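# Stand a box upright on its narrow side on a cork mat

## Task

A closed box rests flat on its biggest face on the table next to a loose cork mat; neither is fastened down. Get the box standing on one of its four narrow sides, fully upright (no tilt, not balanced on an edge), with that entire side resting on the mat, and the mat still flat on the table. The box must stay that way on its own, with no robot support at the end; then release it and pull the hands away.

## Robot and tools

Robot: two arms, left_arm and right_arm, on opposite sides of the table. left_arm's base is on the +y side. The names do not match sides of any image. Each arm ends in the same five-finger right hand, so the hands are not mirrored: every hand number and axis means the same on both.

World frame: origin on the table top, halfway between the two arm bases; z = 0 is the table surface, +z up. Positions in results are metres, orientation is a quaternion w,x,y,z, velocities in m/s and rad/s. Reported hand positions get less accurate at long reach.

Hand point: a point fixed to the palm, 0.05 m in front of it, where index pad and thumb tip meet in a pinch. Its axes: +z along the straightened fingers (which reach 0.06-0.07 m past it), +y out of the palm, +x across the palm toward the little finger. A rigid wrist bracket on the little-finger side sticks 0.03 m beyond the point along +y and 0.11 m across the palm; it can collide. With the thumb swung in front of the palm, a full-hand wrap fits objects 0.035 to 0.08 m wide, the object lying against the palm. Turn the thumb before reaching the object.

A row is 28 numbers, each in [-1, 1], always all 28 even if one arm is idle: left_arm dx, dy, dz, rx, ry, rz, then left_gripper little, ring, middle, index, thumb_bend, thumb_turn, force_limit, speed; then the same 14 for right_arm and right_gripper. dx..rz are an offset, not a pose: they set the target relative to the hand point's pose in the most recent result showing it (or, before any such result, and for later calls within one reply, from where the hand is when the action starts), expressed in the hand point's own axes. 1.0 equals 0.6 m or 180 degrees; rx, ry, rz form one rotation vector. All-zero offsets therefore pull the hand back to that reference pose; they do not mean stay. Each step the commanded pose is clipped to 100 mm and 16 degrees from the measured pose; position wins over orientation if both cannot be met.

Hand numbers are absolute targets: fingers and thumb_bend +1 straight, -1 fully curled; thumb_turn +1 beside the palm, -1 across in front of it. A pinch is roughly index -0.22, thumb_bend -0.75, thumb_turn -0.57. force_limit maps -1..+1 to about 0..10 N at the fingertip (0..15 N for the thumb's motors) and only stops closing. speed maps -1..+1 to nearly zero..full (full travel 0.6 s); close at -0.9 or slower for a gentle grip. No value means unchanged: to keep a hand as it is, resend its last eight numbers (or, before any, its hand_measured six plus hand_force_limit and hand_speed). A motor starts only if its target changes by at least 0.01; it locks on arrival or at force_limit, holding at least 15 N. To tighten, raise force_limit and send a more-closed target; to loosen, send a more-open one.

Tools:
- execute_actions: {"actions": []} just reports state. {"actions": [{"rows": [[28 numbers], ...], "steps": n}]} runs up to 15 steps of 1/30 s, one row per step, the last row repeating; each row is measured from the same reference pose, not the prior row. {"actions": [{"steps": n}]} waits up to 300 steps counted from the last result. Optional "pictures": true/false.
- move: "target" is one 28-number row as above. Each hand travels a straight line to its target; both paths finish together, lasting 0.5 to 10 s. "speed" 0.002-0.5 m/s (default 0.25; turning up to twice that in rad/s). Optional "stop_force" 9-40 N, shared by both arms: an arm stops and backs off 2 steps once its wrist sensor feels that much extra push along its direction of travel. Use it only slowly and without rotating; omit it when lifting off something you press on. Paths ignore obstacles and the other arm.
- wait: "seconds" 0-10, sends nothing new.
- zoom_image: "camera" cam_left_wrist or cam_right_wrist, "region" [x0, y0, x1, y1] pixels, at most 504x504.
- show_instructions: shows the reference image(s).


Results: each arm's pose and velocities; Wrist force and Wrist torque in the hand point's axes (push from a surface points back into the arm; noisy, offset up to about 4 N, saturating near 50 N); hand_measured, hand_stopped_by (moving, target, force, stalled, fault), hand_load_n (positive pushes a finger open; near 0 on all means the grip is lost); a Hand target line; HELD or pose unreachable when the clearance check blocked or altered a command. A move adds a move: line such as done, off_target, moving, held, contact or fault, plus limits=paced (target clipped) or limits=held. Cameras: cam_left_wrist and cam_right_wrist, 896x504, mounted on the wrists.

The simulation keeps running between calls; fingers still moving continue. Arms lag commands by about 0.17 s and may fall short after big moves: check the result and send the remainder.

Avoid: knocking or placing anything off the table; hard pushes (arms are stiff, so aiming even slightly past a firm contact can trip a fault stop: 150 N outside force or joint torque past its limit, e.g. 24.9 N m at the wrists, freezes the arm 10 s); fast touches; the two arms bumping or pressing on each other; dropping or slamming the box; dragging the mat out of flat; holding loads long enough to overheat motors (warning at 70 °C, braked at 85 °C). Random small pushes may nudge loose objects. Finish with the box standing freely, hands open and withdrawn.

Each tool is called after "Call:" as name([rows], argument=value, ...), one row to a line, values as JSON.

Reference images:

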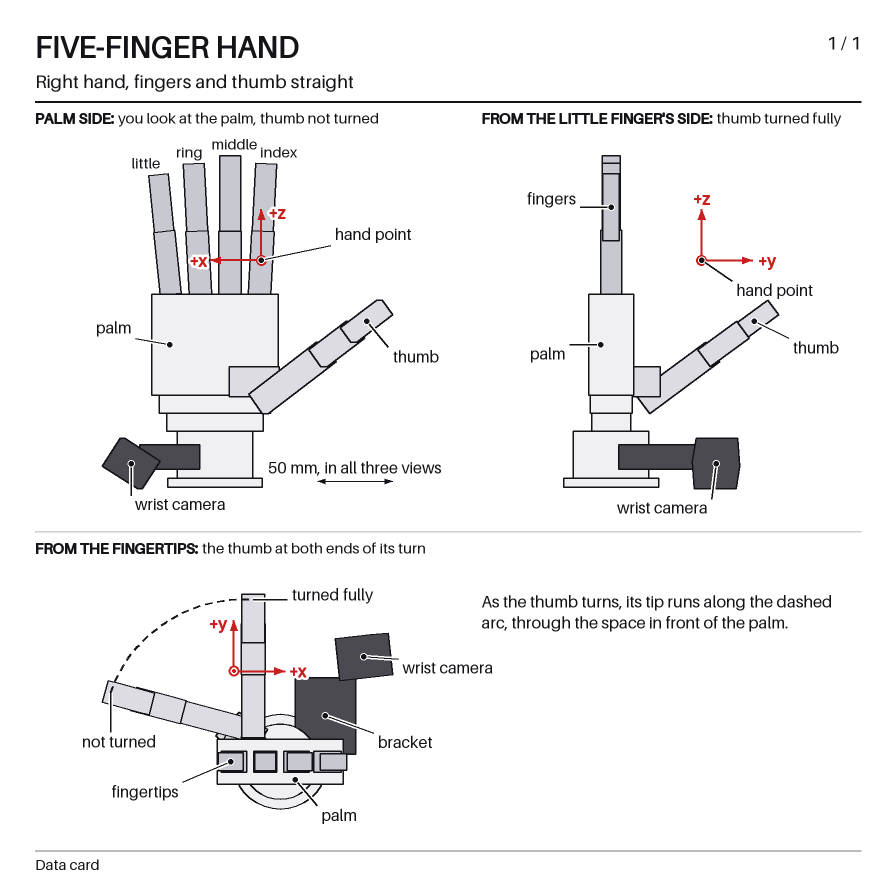

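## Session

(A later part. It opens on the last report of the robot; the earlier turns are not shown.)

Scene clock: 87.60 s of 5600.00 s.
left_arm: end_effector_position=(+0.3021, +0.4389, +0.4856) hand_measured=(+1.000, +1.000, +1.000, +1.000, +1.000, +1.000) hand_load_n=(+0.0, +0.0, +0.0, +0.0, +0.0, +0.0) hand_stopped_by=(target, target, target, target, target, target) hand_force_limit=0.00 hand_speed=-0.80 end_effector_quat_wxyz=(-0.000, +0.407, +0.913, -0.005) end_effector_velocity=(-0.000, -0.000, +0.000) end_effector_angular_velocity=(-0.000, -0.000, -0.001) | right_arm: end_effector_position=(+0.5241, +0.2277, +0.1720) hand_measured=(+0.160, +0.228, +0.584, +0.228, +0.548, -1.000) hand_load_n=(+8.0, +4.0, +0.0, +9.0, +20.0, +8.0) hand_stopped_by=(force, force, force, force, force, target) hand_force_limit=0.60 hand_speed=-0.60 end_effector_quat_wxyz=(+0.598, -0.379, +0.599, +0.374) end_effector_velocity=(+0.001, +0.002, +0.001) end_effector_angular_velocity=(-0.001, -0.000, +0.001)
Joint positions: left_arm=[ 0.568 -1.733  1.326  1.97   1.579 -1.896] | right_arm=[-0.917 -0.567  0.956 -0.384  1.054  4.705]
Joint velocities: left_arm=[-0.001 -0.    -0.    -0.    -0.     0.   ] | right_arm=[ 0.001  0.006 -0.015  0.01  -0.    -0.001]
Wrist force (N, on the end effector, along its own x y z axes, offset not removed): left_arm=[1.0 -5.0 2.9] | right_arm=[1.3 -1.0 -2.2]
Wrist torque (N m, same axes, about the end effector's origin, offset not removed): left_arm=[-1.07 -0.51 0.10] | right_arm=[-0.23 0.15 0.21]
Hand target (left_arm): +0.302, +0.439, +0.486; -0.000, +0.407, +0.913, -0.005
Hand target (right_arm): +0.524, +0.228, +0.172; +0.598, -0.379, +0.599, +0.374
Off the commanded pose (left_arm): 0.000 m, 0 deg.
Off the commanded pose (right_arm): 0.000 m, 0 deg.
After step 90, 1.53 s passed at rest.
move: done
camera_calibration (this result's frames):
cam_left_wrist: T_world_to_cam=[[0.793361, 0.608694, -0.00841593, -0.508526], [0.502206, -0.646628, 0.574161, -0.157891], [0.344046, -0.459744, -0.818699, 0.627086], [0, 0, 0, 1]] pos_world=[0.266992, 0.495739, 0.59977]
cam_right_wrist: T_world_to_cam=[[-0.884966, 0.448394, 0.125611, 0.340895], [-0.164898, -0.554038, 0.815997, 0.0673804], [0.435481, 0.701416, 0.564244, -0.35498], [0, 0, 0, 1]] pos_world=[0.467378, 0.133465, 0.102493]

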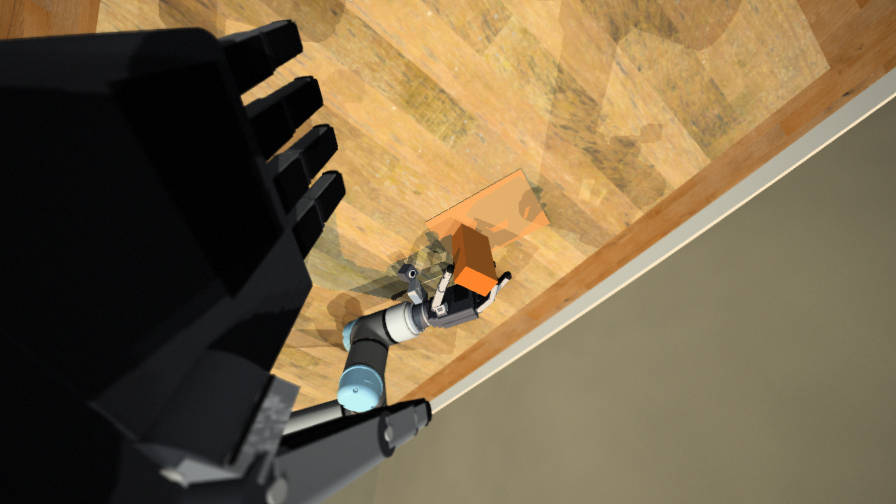

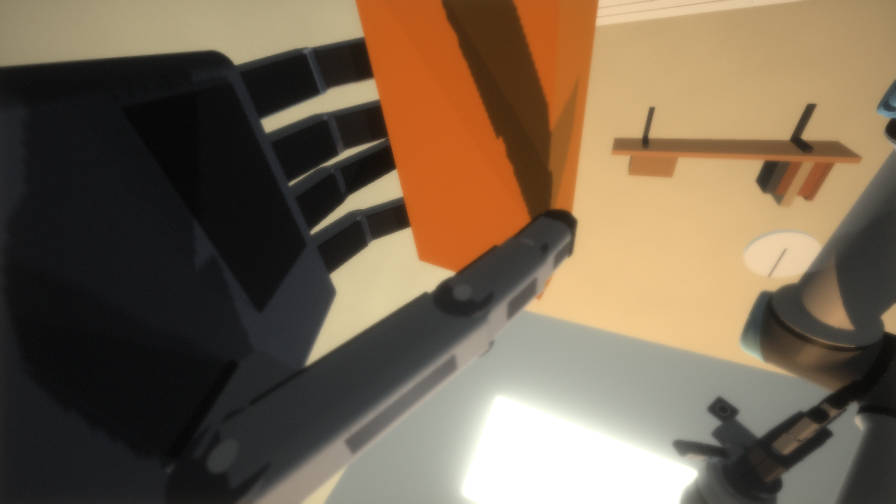

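Call:
move(target=[0,0,0,0,0,0,1,1,1,1,1,1,0,-0.8,0.06,-0.045,0.02,0,0,0,-1,-1,-1,-1,-1,-1,0.6,-0.6], speed=0.05)

Call:
move(target=[0,0,0,0,0,0,1,1,1,1,1,1,0,-0.8,0.08,0,0,0,0,0,-1,-1,-1,-1,-1,-1,0.6,-0.6], speed=0.006, stop_force=9)

Scene clock: 93.50 s of 5600.00 s.
left_arm: end_effector_position=(+0.3021, +0.4389, +0.4856) hand_measured=(+1.000, +1.000, +1.000, +1.000, +1.000, +1.000) hand_load_n=(+0.0, +0.0, +0.0, +0.0, +0.0, +0.0) hand_stopped_by=(target, target, target, target, target, target) hand_force_limit=0.00 hand_speed=-0.80 end_effector_quat_wxyz=(-0.000, +0.407, +0.913, -0.005) end_effector_velocity=(-0.000, +0.000, -0.000) end_effector_angular_velocity=(-0.001, -0.000, -0.000) | right_arm: end_effector_position=(+0.5535, +0.2266, +0.1363) hand_measured=(+0.160, +0.228, +0.584, +0.228, +0.548, -1.000) hand_load_n=(+8.0, +4.0, +0.0, +9.0, +20.0, +8.0) hand_stopped_by=(force, force, force, force, force, target) hand_force_limit=0.60 hand_speed=-0.60 end_effector_quat_wxyz=(+0.598, -0.379, +0.599, +0.374) end_effector_velocity=(+0.002, +0.001, -0.003) end_effector_angular_velocity=(+0.000, +0.000, +0.001)
Joint positions: left_arm=[ 0.568 -1.733  1.326  1.97   1.579 -1.896] | right_arm=[-0.94  -0.47   0.857 -0.383  1.03   4.704]
Joint velocities: left_arm=[-0.    -0.001  0.001 -0.001  0.     0.   ] | right_arm=[-0.001  0.008 -0.009  0.001 -0.001  0.   ]
Wrist force (N, on the end effector, along its own x y z axes, offset not removed): left_arm=[2.3 -1.3 -0.6] | right_arm=[-0.4 -0.1 1.0]
Wrist torque (N m, same axes, about the end effector's origin, offset not removed): left_arm=[-0.19 -0.32 0.32] | right_arm=[-0.08 0.16 -0.04]
Hand target (left_arm): +0.302, +0.439, +0.486; -0.000, +0.407, +0.913, -0.005
Hand target (right_arm): +0.554, +0.227, +0.136; +0.598, -0.379, +0.599, +0.374
Off the commanded pose (left_arm): 0.000 m, 0 deg.
Off the commanded pose (right_arm): 0.000 m, 0 deg.
After step 90, 1.57 s passed at rest.
move: done
camera_calibration (this result's frames):
cam_left_wrist: T_world_to_cam=[[0.793361, 0.608694, -0.00841617, -0.508526], [0.502206, -0.646628, 0.574161, -0.157891], [0.344046, -0.459744, -0.818699, 0.627087], [0, 0, 0, 1]] pos_world=[0.266992, 0.495739, 0.59977]
cam_right_wrist: T_world_to_cam=[[-0.884949, 0.448422, 0.125628, 0.371899], [-0.164929, -0.554079, 0.815962, 0.100789], [0.435503, 0.701366, 0.56429, -0.346989], [0, 0, 0, 1]] pos_world=[0.49685, 0.132444, 0.0668411]

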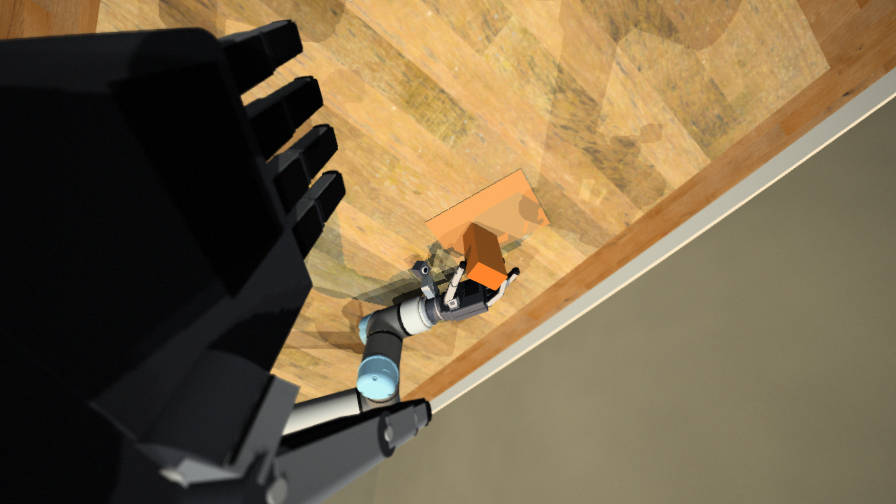

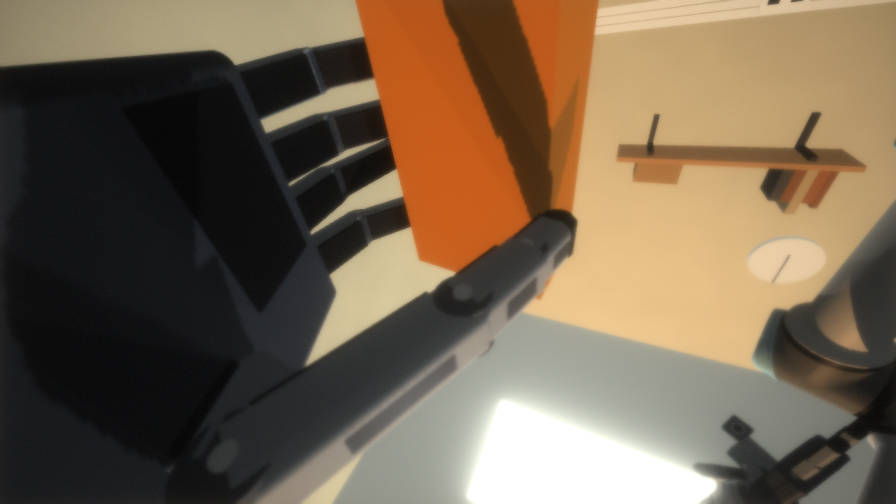

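Scene clock: 96.37 s of 5600.00 s.
left_arm: end_effector_position=(+0.3021, +0.4389, +0.4856) hand_measured=(+1.000, +1.000, +1.000, +1.000, +1.000, +1.000) hand_load_n=(+0.0, +0.0, +0.0, +0.0, +0.0, +0.0) hand_stopped_by=(target, target, target, target, target, target) hand_force_limit=0.00 hand_speed=-0.80 end_effector_quat_wxyz=(-0.000, +0.407, +0.913, -0.005) end_effector_velocity=(-0.000, -0.000, +0.000) end_effector_angular_velocity=(-0.001, +0.001, +0.000) | right_arm: end_effector_position=(+0.5536, +0.2265, +0.1215) hand_measured=(+0.160, +0.228, +0.584, +0.228, +0.548, -1.000) hand_load_n=(+7.0, +3.5, +0.0, +9.5, +19.5, +10.0) hand_stopped_by=(force, force, force, force, force, target) hand_force_limit=0.60 hand_speed=-0.60 end_effector_quat_wxyz=(+0.598, -0.379, +0.598, +0.374) end_effector_velocity=(-0.001, +0.000, +0.002) end_effector_angular_velocity=(-0.001, +0.002, -0.000)
Joint positions: left_arm=[ 0.568 -1.733  1.326  1.97   1.579 -1.896] | right_arm=[-0.941 -0.452  0.862 -0.405  1.03   4.704]
Joint velocities: left_arm=[ 0.     0.    -0.001  0.     0.001  0.   ] | right_arm=[ 0.001 -0.003 -0.     0.006  0.001  0.   ]
Wrist force (N, on the end effector, along its own x y z axes, offset not removed): left_arm=[3.4 -1.0 1.0] | right_arm=[-14.5 -1.6 -4.2]
Wrist torque (N m, same axes, about the end effector's origin, offset not removed): left_arm=[-0.20 -0.61 0.28] | right_arm=[0.07 -0.10 0.09]
Hand target (left_arm): +0.302, +0.439, +0.486; -0.000, +0.407, +0.913, -0.005
Hand target (right_arm): +0.554, +0.227, +0.122; +0.598, -0.379, +0.598, +0.374
Off the commanded pose (left_arm): 0.000 m, 0 deg.
Off the commanded pose (right_arm): 0.033 m, 0 deg.
move: contact (right_arm)
camera_calibration (this result's frames):
cam_left_wrist: T_world_to_cam=[[0.793361, 0.608694, -0.00841628, -0.508526], [0.502206, -0.646628, 0.574161, -0.157891], [0.344046, -0.459744, -0.818699, 0.627087], [0, 0, 0, 1]] pos_world=[0.266992, 0.495739, 0.59977]
cam_right_wrist: T_world_to_cam=[[-0.884975, 0.448425, 0.125437, 0.373922], [-0.165213, -0.554249, 0.81579, 0.113064], [0.435343, 0.70123, 0.564582, -0.338539], [0, 0, 0, 1]] pos_world=[0.496972, 0.132384, 0.0519931]

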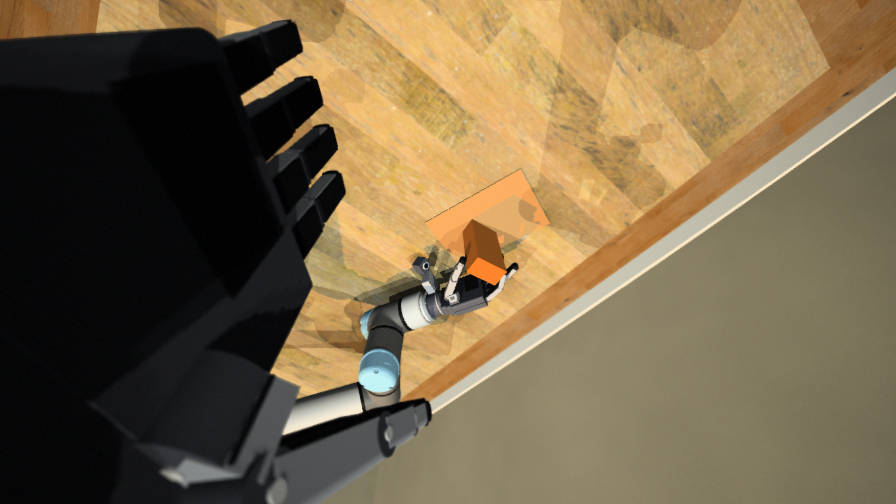

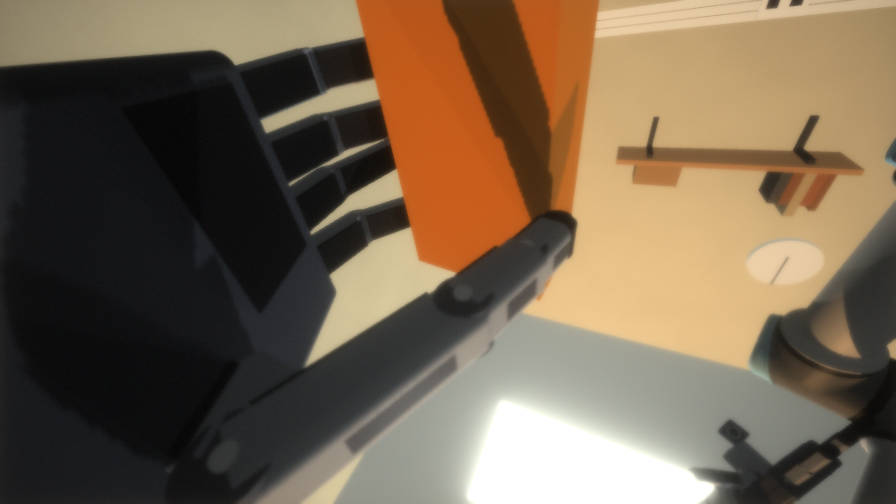

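Call:
execute_actions([
  {"rows":[[0,0,0,0,0,0,1,1,1,1,1,1,0,-0.8,-0.003,0,0,0,0,0,1,1,1,1,1,-1,0.6,-0.3]],"steps":15},
], pictures=false)

Call:
wait(seconds=1.5)

Scene clock: 99.07 s of 5600.00 s.
left_arm: end_effector_position=(+0.3021, +0.4389, +0.4856) hand_measured=(+1.000, +1.000, +1.000, +1.000, +1.000, +1.000) hand_load_n=(+0.0, +0.0, +0.0, +0.0, +0.0, +0.0) hand_stopped_by=(target, target, target, target, target, target) hand_force_limit=0.00 hand_speed=-0.80 end_effector_quat_wxyz=(-0.000, +0.407, +0.913, -0.005) end_effector_velocity=(-0.000, -0.000, -0.000) end_effector_angular_velocity=(+0.001, +0.002, +0.000) | right_arm: end_effector_position=(+0.5536, +0.2265, +0.1233) hand_measured=(+0.622, +0.690, +1.000, +0.690, +0.830, -1.000) hand_load_n=(+0.0, +0.0, +0.0, +0.0, +0.0, +0.0) hand_stopped_by=(moving, moving, moving, moving, moving, target) hand_force_limit=0.60 hand_speed=-0.30 end_effector_quat_wxyz=(+0.598, -0.379, +0.598, +0.374) end_effector_velocity=(-0.001, +0.001, +0.001) end_effector_angular_velocity=(+0.001, -0.001, +0.000)
Joint positions: left_arm=[ 0.568 -1.733  1.326  1.97   1.579 -1.896] | right_arm=[-0.941 -0.454  0.861 -0.403  1.03   4.704]
Joint velocities: left_arm=[ 0.     0.     0.001  0.     0.002 -0.   ] | right_arm=[ 0.001 -0.001 -0.    -0.     0.001 -0.   ]
Wrist force (N, on the end effector, along its own x y z axes, offset not removed): left_arm=[0.3 -1.6 1.2] | right_arm=[-0.6 -0.4 -1.4]
Wrist torque (N m, same axes, about the end effector's origin, offset not removed): left_arm=[-0.35 -0.12 0.10] | right_arm=[0.12 0.19 0.01]
Hand target (left_arm): +0.302, +0.439, +0.486; -0.000, +0.407, +0.913, -0.005
Hand target (right_arm): +0.554, +0.227, +0.123; +0.598, -0.379, +0.598, +0.374
Off the commanded pose (left_arm): 0.000 m, 0 deg.
Off the commanded pose (right_arm): 0.000 m, 0 deg.
Steps of this call (steps 1 to 66: nothing new was sent; steps 67 to 81: all 15 steps of this action). Readings (end_effector_position | what the end effector reports):
67: left_arm (+0.3021, +0.4389, +0.4856) | right_arm (+0.5536, +0.2265, +0.1219) | left_arm hand_measured=(+1.000, +1.000, +1.000, +1.000, +1.000, +1.000) hand_load_n=(+0.0, +0.0, +0.0, +0.0, +0.0, +0.0) hand_stopped_by=(target, target, target, target, target, target) hand_force_limit=0.00 hand_speed=-0.80 | right_arm hand_measured=(+0.160, +0.228, +0.584, +0.228, +0.548, -1.000) hand_load_n=(+7.5, +4.0, +0.0, +9.0, +19.5, +9.5) hand_stopped_by=(moving, moving, moving, moving, moving, target) hand_force_limit=0.60 hand_speed=-0.30
68: left_arm (+0.3021, +0.4389, +0.4856) | right_arm (+0.5536, +0.2266, +0.1220) | left_arm hand_measured=(+1.000, +1.000, +1.000, +1.000, +1.000, +1.000) hand_load_n=(+0.0, +0.0, +0.0, +0.0, +0.0, +0.0) hand_stopped_by=(target, target, target, target, target, target) hand_force_limit=0.00 hand_speed=-0.80 | right_arm hand_measured=(+0.160, +0.228, +0.584, +0.228, +0.548, -1.000) hand_load_n=(+7.5, +4.0, +0.0, +9.0, +19.5, +9.5) hand_stopped_by=(moving, moving, moving, moving, moving, target) hand_force_limit=0.60 hand_speed=-0.30
70: left_arm (+0.3021, +0.4389, +0.4856) | right_arm (+0.5536, +0.2265, +0.1224) | left_arm hand_measured=(+1.000, +1.000, +1.000, +1.000, +1.000, +1.000) hand_load_n=(+0.0, +0.0, +0.0, +0.0, +0.0, +0.0) hand_stopped_by=(target, target, target, target, target, target) hand_force_limit=0.00 hand_speed=-0.80 | right_arm hand_measured=(+0.194, +0.262, +0.618, +0.262, +0.564, -1.000) hand_load_n=(+3.5, +0.0, +0.0, +3.0, +8.0, +7.5) hand_stopped_by=(moving, moving, moving, moving, moving, target) hand_force_limit=0.60 hand_speed=-0.30
74: left_arm (+0.3021, +0.4389, +0.4856) | right_arm (+0.5536, +0.2265, +0.1230) | left_arm hand_measured=(+1.000, +1.000, +1.000, +1.000, +1.000, +1.000) hand_load_n=(+0.0, +0.0, +0.0, +0.0, +0.0, +0.0) hand_stopped_by=(target, target, target, target, target, target) hand_force_limit=0.00 hand_speed=-0.80 | right_arm hand_measured=(+0.350, +0.418, +0.774, +0.418, +0.658, -1.000) hand_load_n=(+0.0, +0.0, +0.0, +0.0, +0.0, +0.0) hand_stopped_by=(moving, moving, moving, moving, moving, target) hand_force_limit=0.60 hand_speed=-0.30
81: the state above

Scene clock: 100.57 s of 5600.00 s.
left_arm: end_effector_position=(+0.3021, +0.4389, +0.4856) hand_measured=(+1.000, +1.000, +1.000, +1.000, +1.000, +1.000) hand_load_n=(+0.0, +0.0, +0.0, +0.0, +0.0, +0.0) hand_stopped_by=(target, target, target, target, target, target) hand_force_limit=0.00 hand_speed=-0.80 end_effector_quat_wxyz=(-0.000, +0.407, +0.913, -0.005) end_effector_velocity=(-0.000, +0.000, -0.000) end_effector_angular_velocity=(-0.001, +0.002, +0.002) | right_arm: end_effector_position=(+0.5536, +0.2265, +0.1233) hand_measured=(+1.000, +1.000, +1.000, +1.000, +1.000, -1.000) hand_load_n=(+0.0, +0.0, +0.0, +0.0, +0.0, +0.0) hand_stopped_by=(target, target, target, target, target, target) hand_force_limit=0.60 hand_speed=-0.30 end_effector_quat_wxyz=(+0.598, -0.379, +0.598, +0.374) end_effector_velocity=(-0.000, +0.001, +0.002) end_effector_angular_velocity=(+0.002, -0.003, +0.001)
Joint positions: left_arm=[ 0.568 -1.733  1.326  1.97   1.579 -1.896] | right_arm=[-0.941 -0.454  0.861 -0.403  1.03   4.704]
Joint velocities: left_arm=[ 0.002  0.    -0.    -0.     0.002 -0.   ] | right_arm=[ 0.001 -0.001 -0.002 -0.     0.    -0.   ]
Wrist force (N, on the end effector, along its own x y z axes, offset not removed): left_arm=[3.8 -4.2 -2.6] | right_arm=[3.0 0.7 2.4]
Wrist torque (N m, same axes, about the end effector's origin, offset not removed): left_arm=[-0.51 -0.64 0.21] | right_arm=[-0.03 -0.39 0.22]
Hand target (left_arm): +0.302, +0.439, +0.486; -0.000, +0.407, +0.913, -0.005
Hand target (right_arm): +0.554, +0.227, +0.123; +0.598, -0.379, +0.598, +0.374
Off the commanded pose (left_arm): 0.000 m, 0 deg.
Off the commanded pose (right_arm): 0.000 m, 0 deg.
Steps of this call (steps 1 to 45: nothing new was sent). Readings (end_effector_position | what the end effector reports):
1: left_arm (+0.3021, +0.4389, +0.4856) | right_arm (+0.5536, +0.2265, +0.1233) | left_arm hand_measured=(+1.000, +1.000, +1.000, +1.000, +1.000, +1.000) hand_load_n=(+0.0, +0.0, +0.0, +0.0, +0.0, +0.0) hand_stopped_by=(target, target, target, target, target, target) hand_force_limit=0.00 hand_speed=-0.80 | right_arm hand_measured=(+0.662, +0.728, +1.000, +0.728, +0.854, -1.000) hand_load_n=(+0.0, +0.0, +0.0, +0.0, +0.0, +0.0) hand_stopped_by=(moving, moving, moving, moving, moving, target) hand_force_limit=0.60 hand_speed=-0.30
2: left_arm (+0.3021, +0.4389, +0.4856) | right_arm (+0.5536, +0.2265, +0.1233) | left_arm hand_measured=(+1.000, +1.000, +1.000, +1.000, +1.000, +1.000) hand_load_n=(+0.0, +0.0, +0.0, +0.0, +0.0, +0.0) hand_stopped_by=(target, target, target, target, target, target) hand_force_limit=0.00 hand_speed=-0.80 | right_arm hand_measured=(+0.700, +0.768, +1.000, +0.768, +0.878, -1.000) hand_load_n=(+0.0, +0.0, +0.0, +0.0, +0.0, +0.0) hand_stopped_by=(moving, moving, target, moving, moving, target) hand_force_limit=0.60 hand_speed=-0.30
4: left_arm (+0.3021, +0.4389, +0.4856) | right_arm (+0.5536, +0.2265, +0.1233) | left_arm hand_measured=(+1.000, +1.000, +1.000, +1.000, +1.000, +1.000) hand_load_n=(+0.0, +0.0, +0.0, +0.0, +0.0, +0.0) hand_stopped_by=(target, target, target, target, target, target) hand_force_limit=0.00 hand_speed=-0.80 | right_arm hand_measured=(+0.778, +0.846, +1.000, +0.846, +0.928, -1.000) hand_load_n=(+0.0, +0.0, +0.0, +0.0, +0.0, +0.0) hand_stopped_by=(moving, moving, target, moving, moving, target) hand_force_limit=0.60 hand_speed=-0.30
8: left_arm (+0.3021, +0.4389, +0.4856) | right_arm (+0.5536, +0.2265, +0.1233) | left_arm hand_measured=(+1.000, +1.000, +1.000, +1.000, +1.000, +1.000) hand_load_n=(+0.0, +0.0, +0.0, +0.0, +0.0, +0.0) hand_stopped_by=(target, target, target, target, target, target) hand_force_limit=0.00 hand_speed=-0.80 | right_arm hand_measured=(+0.934, +0.996, +1.000, +0.996, +1.000, -1.000) hand_load_n=(+0.0, +0.0, +0.0, +0.0, +0.0, +0.0) hand_stopped_by=(moving, moving, target, moving, moving, target) hand_force_limit=0.60 hand_speed=-0.30
45: the state above
camera_calibration (this result's frames):
cam_left_wrist: T_world_to_cam=[[0.793361, 0.608693, -0.00841603, -0.508526], [0.502206, -0.646628, 0.574161, -0.157891], [0.344046, -0.459744, -0.818699, 0.627087], [0, 0, 0, 1]] pos_world=[0.266992, 0.495739, 0.59977]
cam_right_wrist: T_world_to_cam=[[-0.884968, 0.448438, 0.125436, 0.373693], [-0.165221, -0.554247, 0.81579, 0.111601], [0.435354, 0.701223, 0.564582, -0.339561], [0, 0, 0, 1]] pos_world=[0.496975, 0.132384, 0.0537927]

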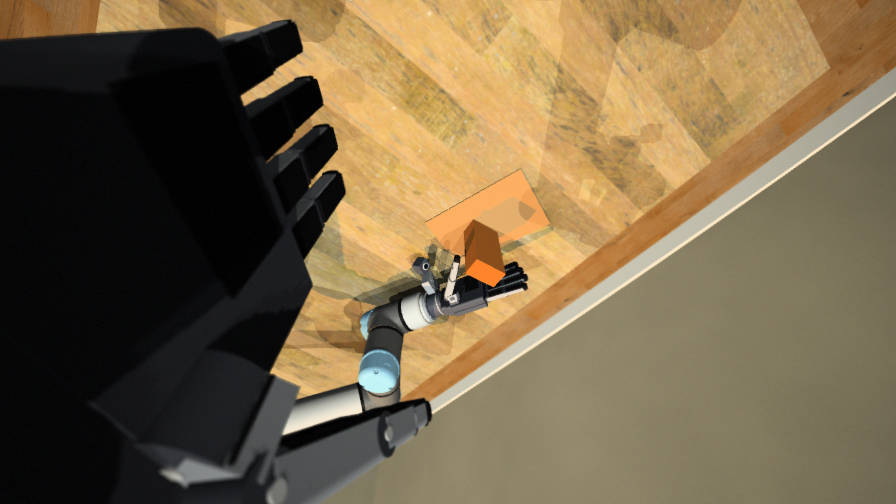

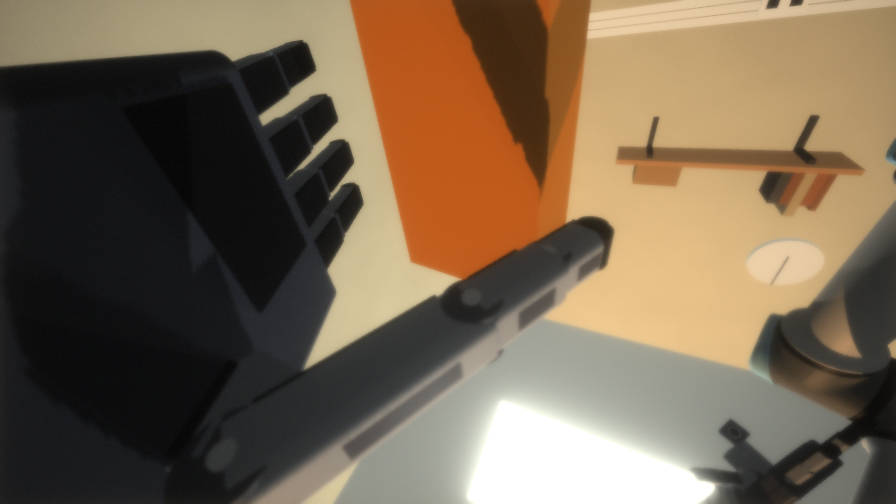

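Call:
move(target=[0,0,0,0,0,0,1,1,1,1,1,1,0,-0.8,-0.01,-0.13,-0.19,0,0,0,1,1,1,1,1,-1,0.6,-0.3], speed=0.08)

Call:
move(target=[0,0,0,0,0,0,1,1,1,1,1,1,0,-0.8,-0.2,0,-0.4,0,0,0,1,1,1,1,1,-1,0.6,-0.3])

Scene clock: 105.80 s of 5600.00 s.
left_arm: end_effector_position=(+0.3021, +0.4389, +0.4856) hand_measured=(+1.000, +1.000, +1.000, +1.000, +1.000, +1.000) hand_load_n=(+0.0, +0.0, +0.0, +0.0, +0.0, +0.0) hand_stopped_by=(target, target, target, target, target, target) hand_force_limit=0.00 hand_speed=-0.80 end_effector_quat_wxyz=(-0.000, +0.407, +0.913, -0.005) end_effector_velocity=(-0.000, -0.000, -0.000) end_effector_angular_velocity=(+0.001, +0.000, -0.002) | right_arm: end_effector_position=(+0.5747, +0.0904, +0.1301) hand_measured=(+1.000, +1.000, +1.000, +1.000, +1.000, -1.000) hand_load_n=(+0.0, +0.0, +0.0, +0.0, +0.0, +0.0) hand_stopped_by=(target, target, target, target, target, target) hand_force_limit=0.60 hand_speed=-0.30 end_effector_quat_wxyz=(+0.598, -0.379, +0.598, +0.374) end_effector_velocity=(+0.000, -0.003, +0.000) end_effector_angular_velocity=(+0.000, +0.004, +0.000)
Joint positions: left_arm=[ 0.568 -1.733  1.326  1.97   1.579 -1.896] | right_arm=[-1.125 -0.633  1.209 -0.571  0.845  4.704]
Joint velocities: left_arm=[-0.002 -0.     0.001  0.001 -0.     0.   ] | right_arm=[-0.004 -0.003  0.006 -0.    -0.004  0.002]
Wrist force (N, on the end effector, along its own x y z axes, offset not removed): left_arm=[0.6 -2.4 3.3] | right_arm=[0.6 0.7 1.8]
Wrist torque (N m, same axes, about the end effector's origin, offset not removed): left_arm=[-0.59 -0.04 0.23] | right_arm=[-0.05 -0.01 -0.03]
Hand target (left_arm): +0.302, +0.439, +0.486; -0.000, +0.407, +0.913, -0.005
Hand target (right_arm): +0.575, +0.090, +0.130; +0.598, -0.379, +0.598, +0.375
Off the commanded pose (left_arm): 0.000 m, 0 deg.
Off the commanded pose (right_arm): 0.000 m, 0 deg.
After step 90, 0.03 s passed at rest.
move: done
camera_calibration (this result's frames):
cam_left_wrist: T_world_to_cam=[[0.793361, 0.608694, -0.008416, -0.508526], [0.502206, -0.646628, 0.574161, -0.157891], [0.344046, -0.459744, -0.818699, 0.627086], [0, 0, 0, 1]] pos_world=[0.266992, 0.495739, 0.59977]
cam_right_wrist: T_world_to_cam=[[-0.884971, 0.448382, 0.125619, 0.452482], [-0.165152, -0.554474, 0.815649, 0.0340551], [0.435374, 0.70108, 0.564745, -0.257079], [0, 0, 0, 1]] pos_world=[0.517983, -0.00376936, 0.0605666]

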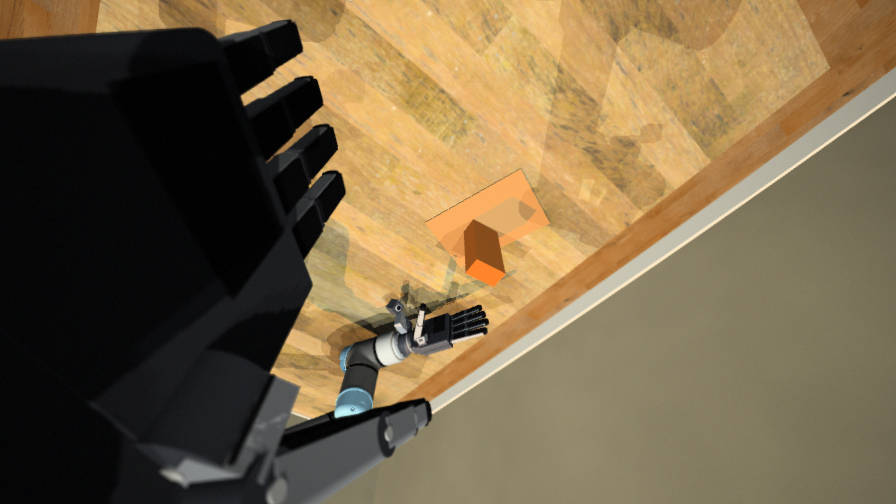

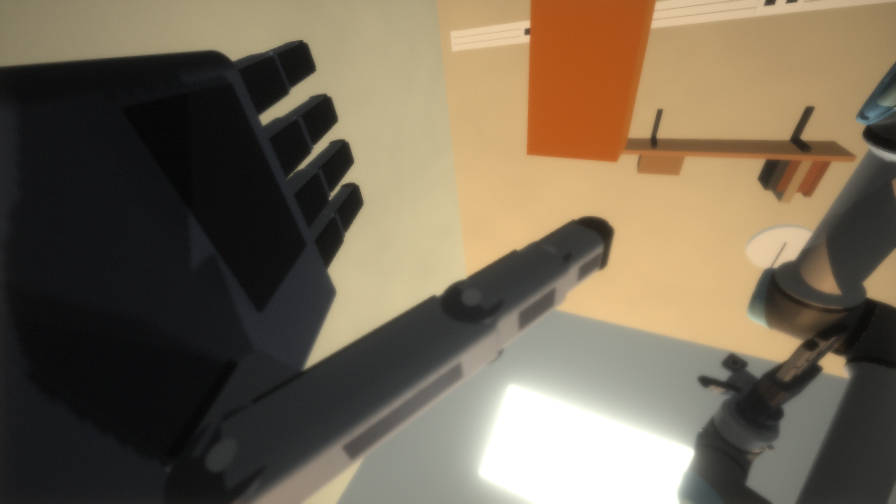

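Scene clock: 107.60 s of 5600.00 s.
left_arm: end_effector_position=(+0.3021, +0.4389, +0.4856) hand_measured=(+1.000, +1.000, +1.000, +1.000, +1.000, +1.000) hand_load_n=(+0.0, +0.0, +0.0, +0.0, +0.0, +0.0) hand_stopped_by=(target, target, target, target, target, target) hand_force_limit=0.00 hand_speed=-0.80 end_effector_quat_wxyz=(-0.000, +0.407, +0.913, -0.005) end_effector_velocity=(+0.000, +0.000, -0.000) end_effector_angular_velocity=(-0.000, -0.001, +0.000) | right_arm: end_effector_position=(+0.4705, -0.1252, +0.2507) hand_measured=(+1.000, +1.000, +1.000, +1.000, +1.000, -1.000) hand_load_n=(+0.0, +0.0, +0.0, +0.0, +0.0, +0.0) hand_stopped_by=(target, target, target, target, target, target) hand_force_limit=0.60 hand_speed=-0.30 end_effector_quat_wxyz=(+0.598, -0.379, +0.598, +0.375) end_effector_velocity=(-0.000, -0.002, +0.000) end_effector_angular_velocity=(+0.000, +0.001, -0.002)
Joint positions: left_arm=[ 0.568 -1.733  1.326  1.97   1.579 -1.896] | right_arm=[-1.45  -1.183  1.827 -0.638  0.52   4.702]
Joint velocities: left_arm=[ 0.    -0.     0.    -0.001 -0.001 -0.   ] | right_arm=[-0.004 -0.004  0.004  0.    -0.003  0.   ]
Wrist force (N, on the end effector, along its own x y z axes, offset not removed): left_arm=[1.0 3.7 -0.7] | right_arm=[-1.4 -0.2 -1.5]
Wrist torque (N m, same axes, about the end effector's origin, offset not removed): left_arm=[0.62 -0.23 0.09] | right_arm=[0.16 0.44 -0.02]
Hand target (left_arm): +0.302, +0.439, +0.486; -0.000, +0.407, +0.913, -0.005
Hand target (right_arm): +0.470, -0.125, +0.251; +0.598, -0.379, +0.598, +0.375
Off the commanded pose (left_arm): 0.000 m, 0 deg.
Off the commanded pose (right_arm): 0.000 m, 0 deg.
move: done
camera_calibration (this result's frames):
cam_left_wrist: T_world_to_cam=[[0.793361, 0.608693, -0.00841602, -0.508526], [0.502206, -0.646628, 0.574161, -0.157891], [0.344046, -0.459744, -0.818699, 0.627087], [0, 0, 0, 1]] pos_world=[0.266992, 0.495739, 0.59977]
cam_right_wrist: T_world_to_cam=[[-0.884956, 0.448272, 0.126113, 0.441718], [-0.164986, -0.55507, 0.815277, -0.201124], [0.435468, 0.700677, 0.565172, -0.128883], [0, 0, 0, 1]] pos_world=[0.413843, -0.219342, 0.181107]

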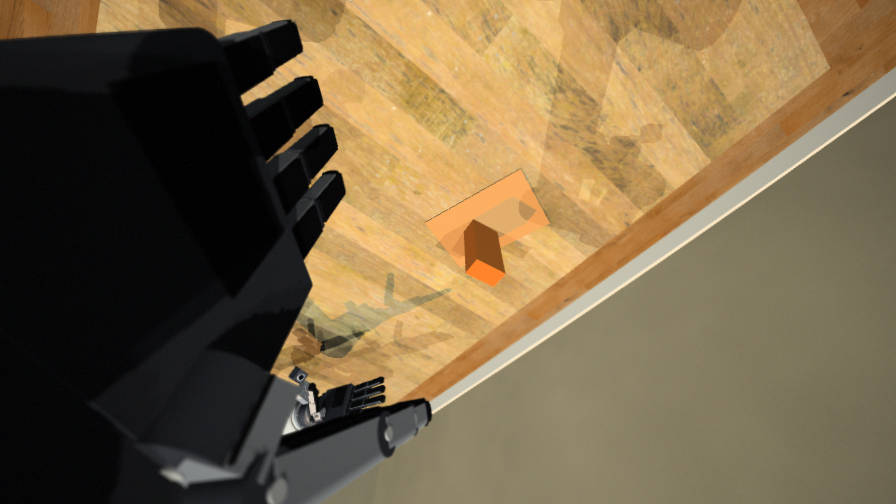

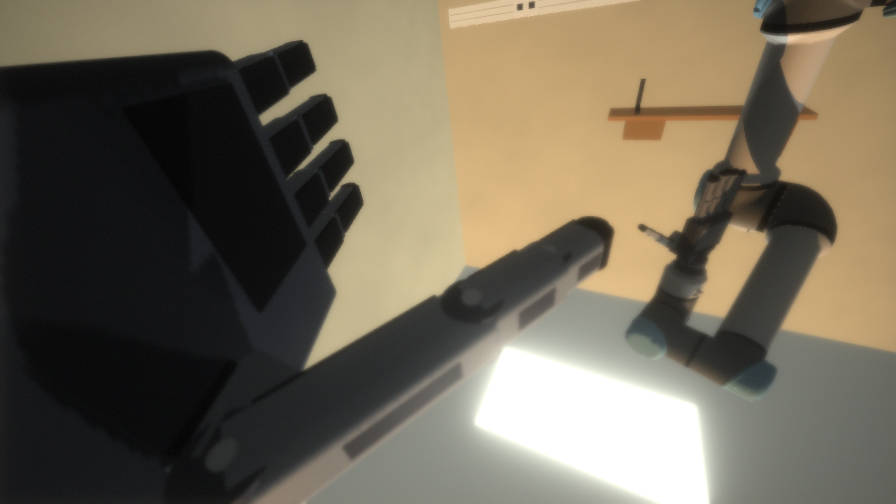

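Call:
finished_scene(scene=1)

The scene is finished: the task was done.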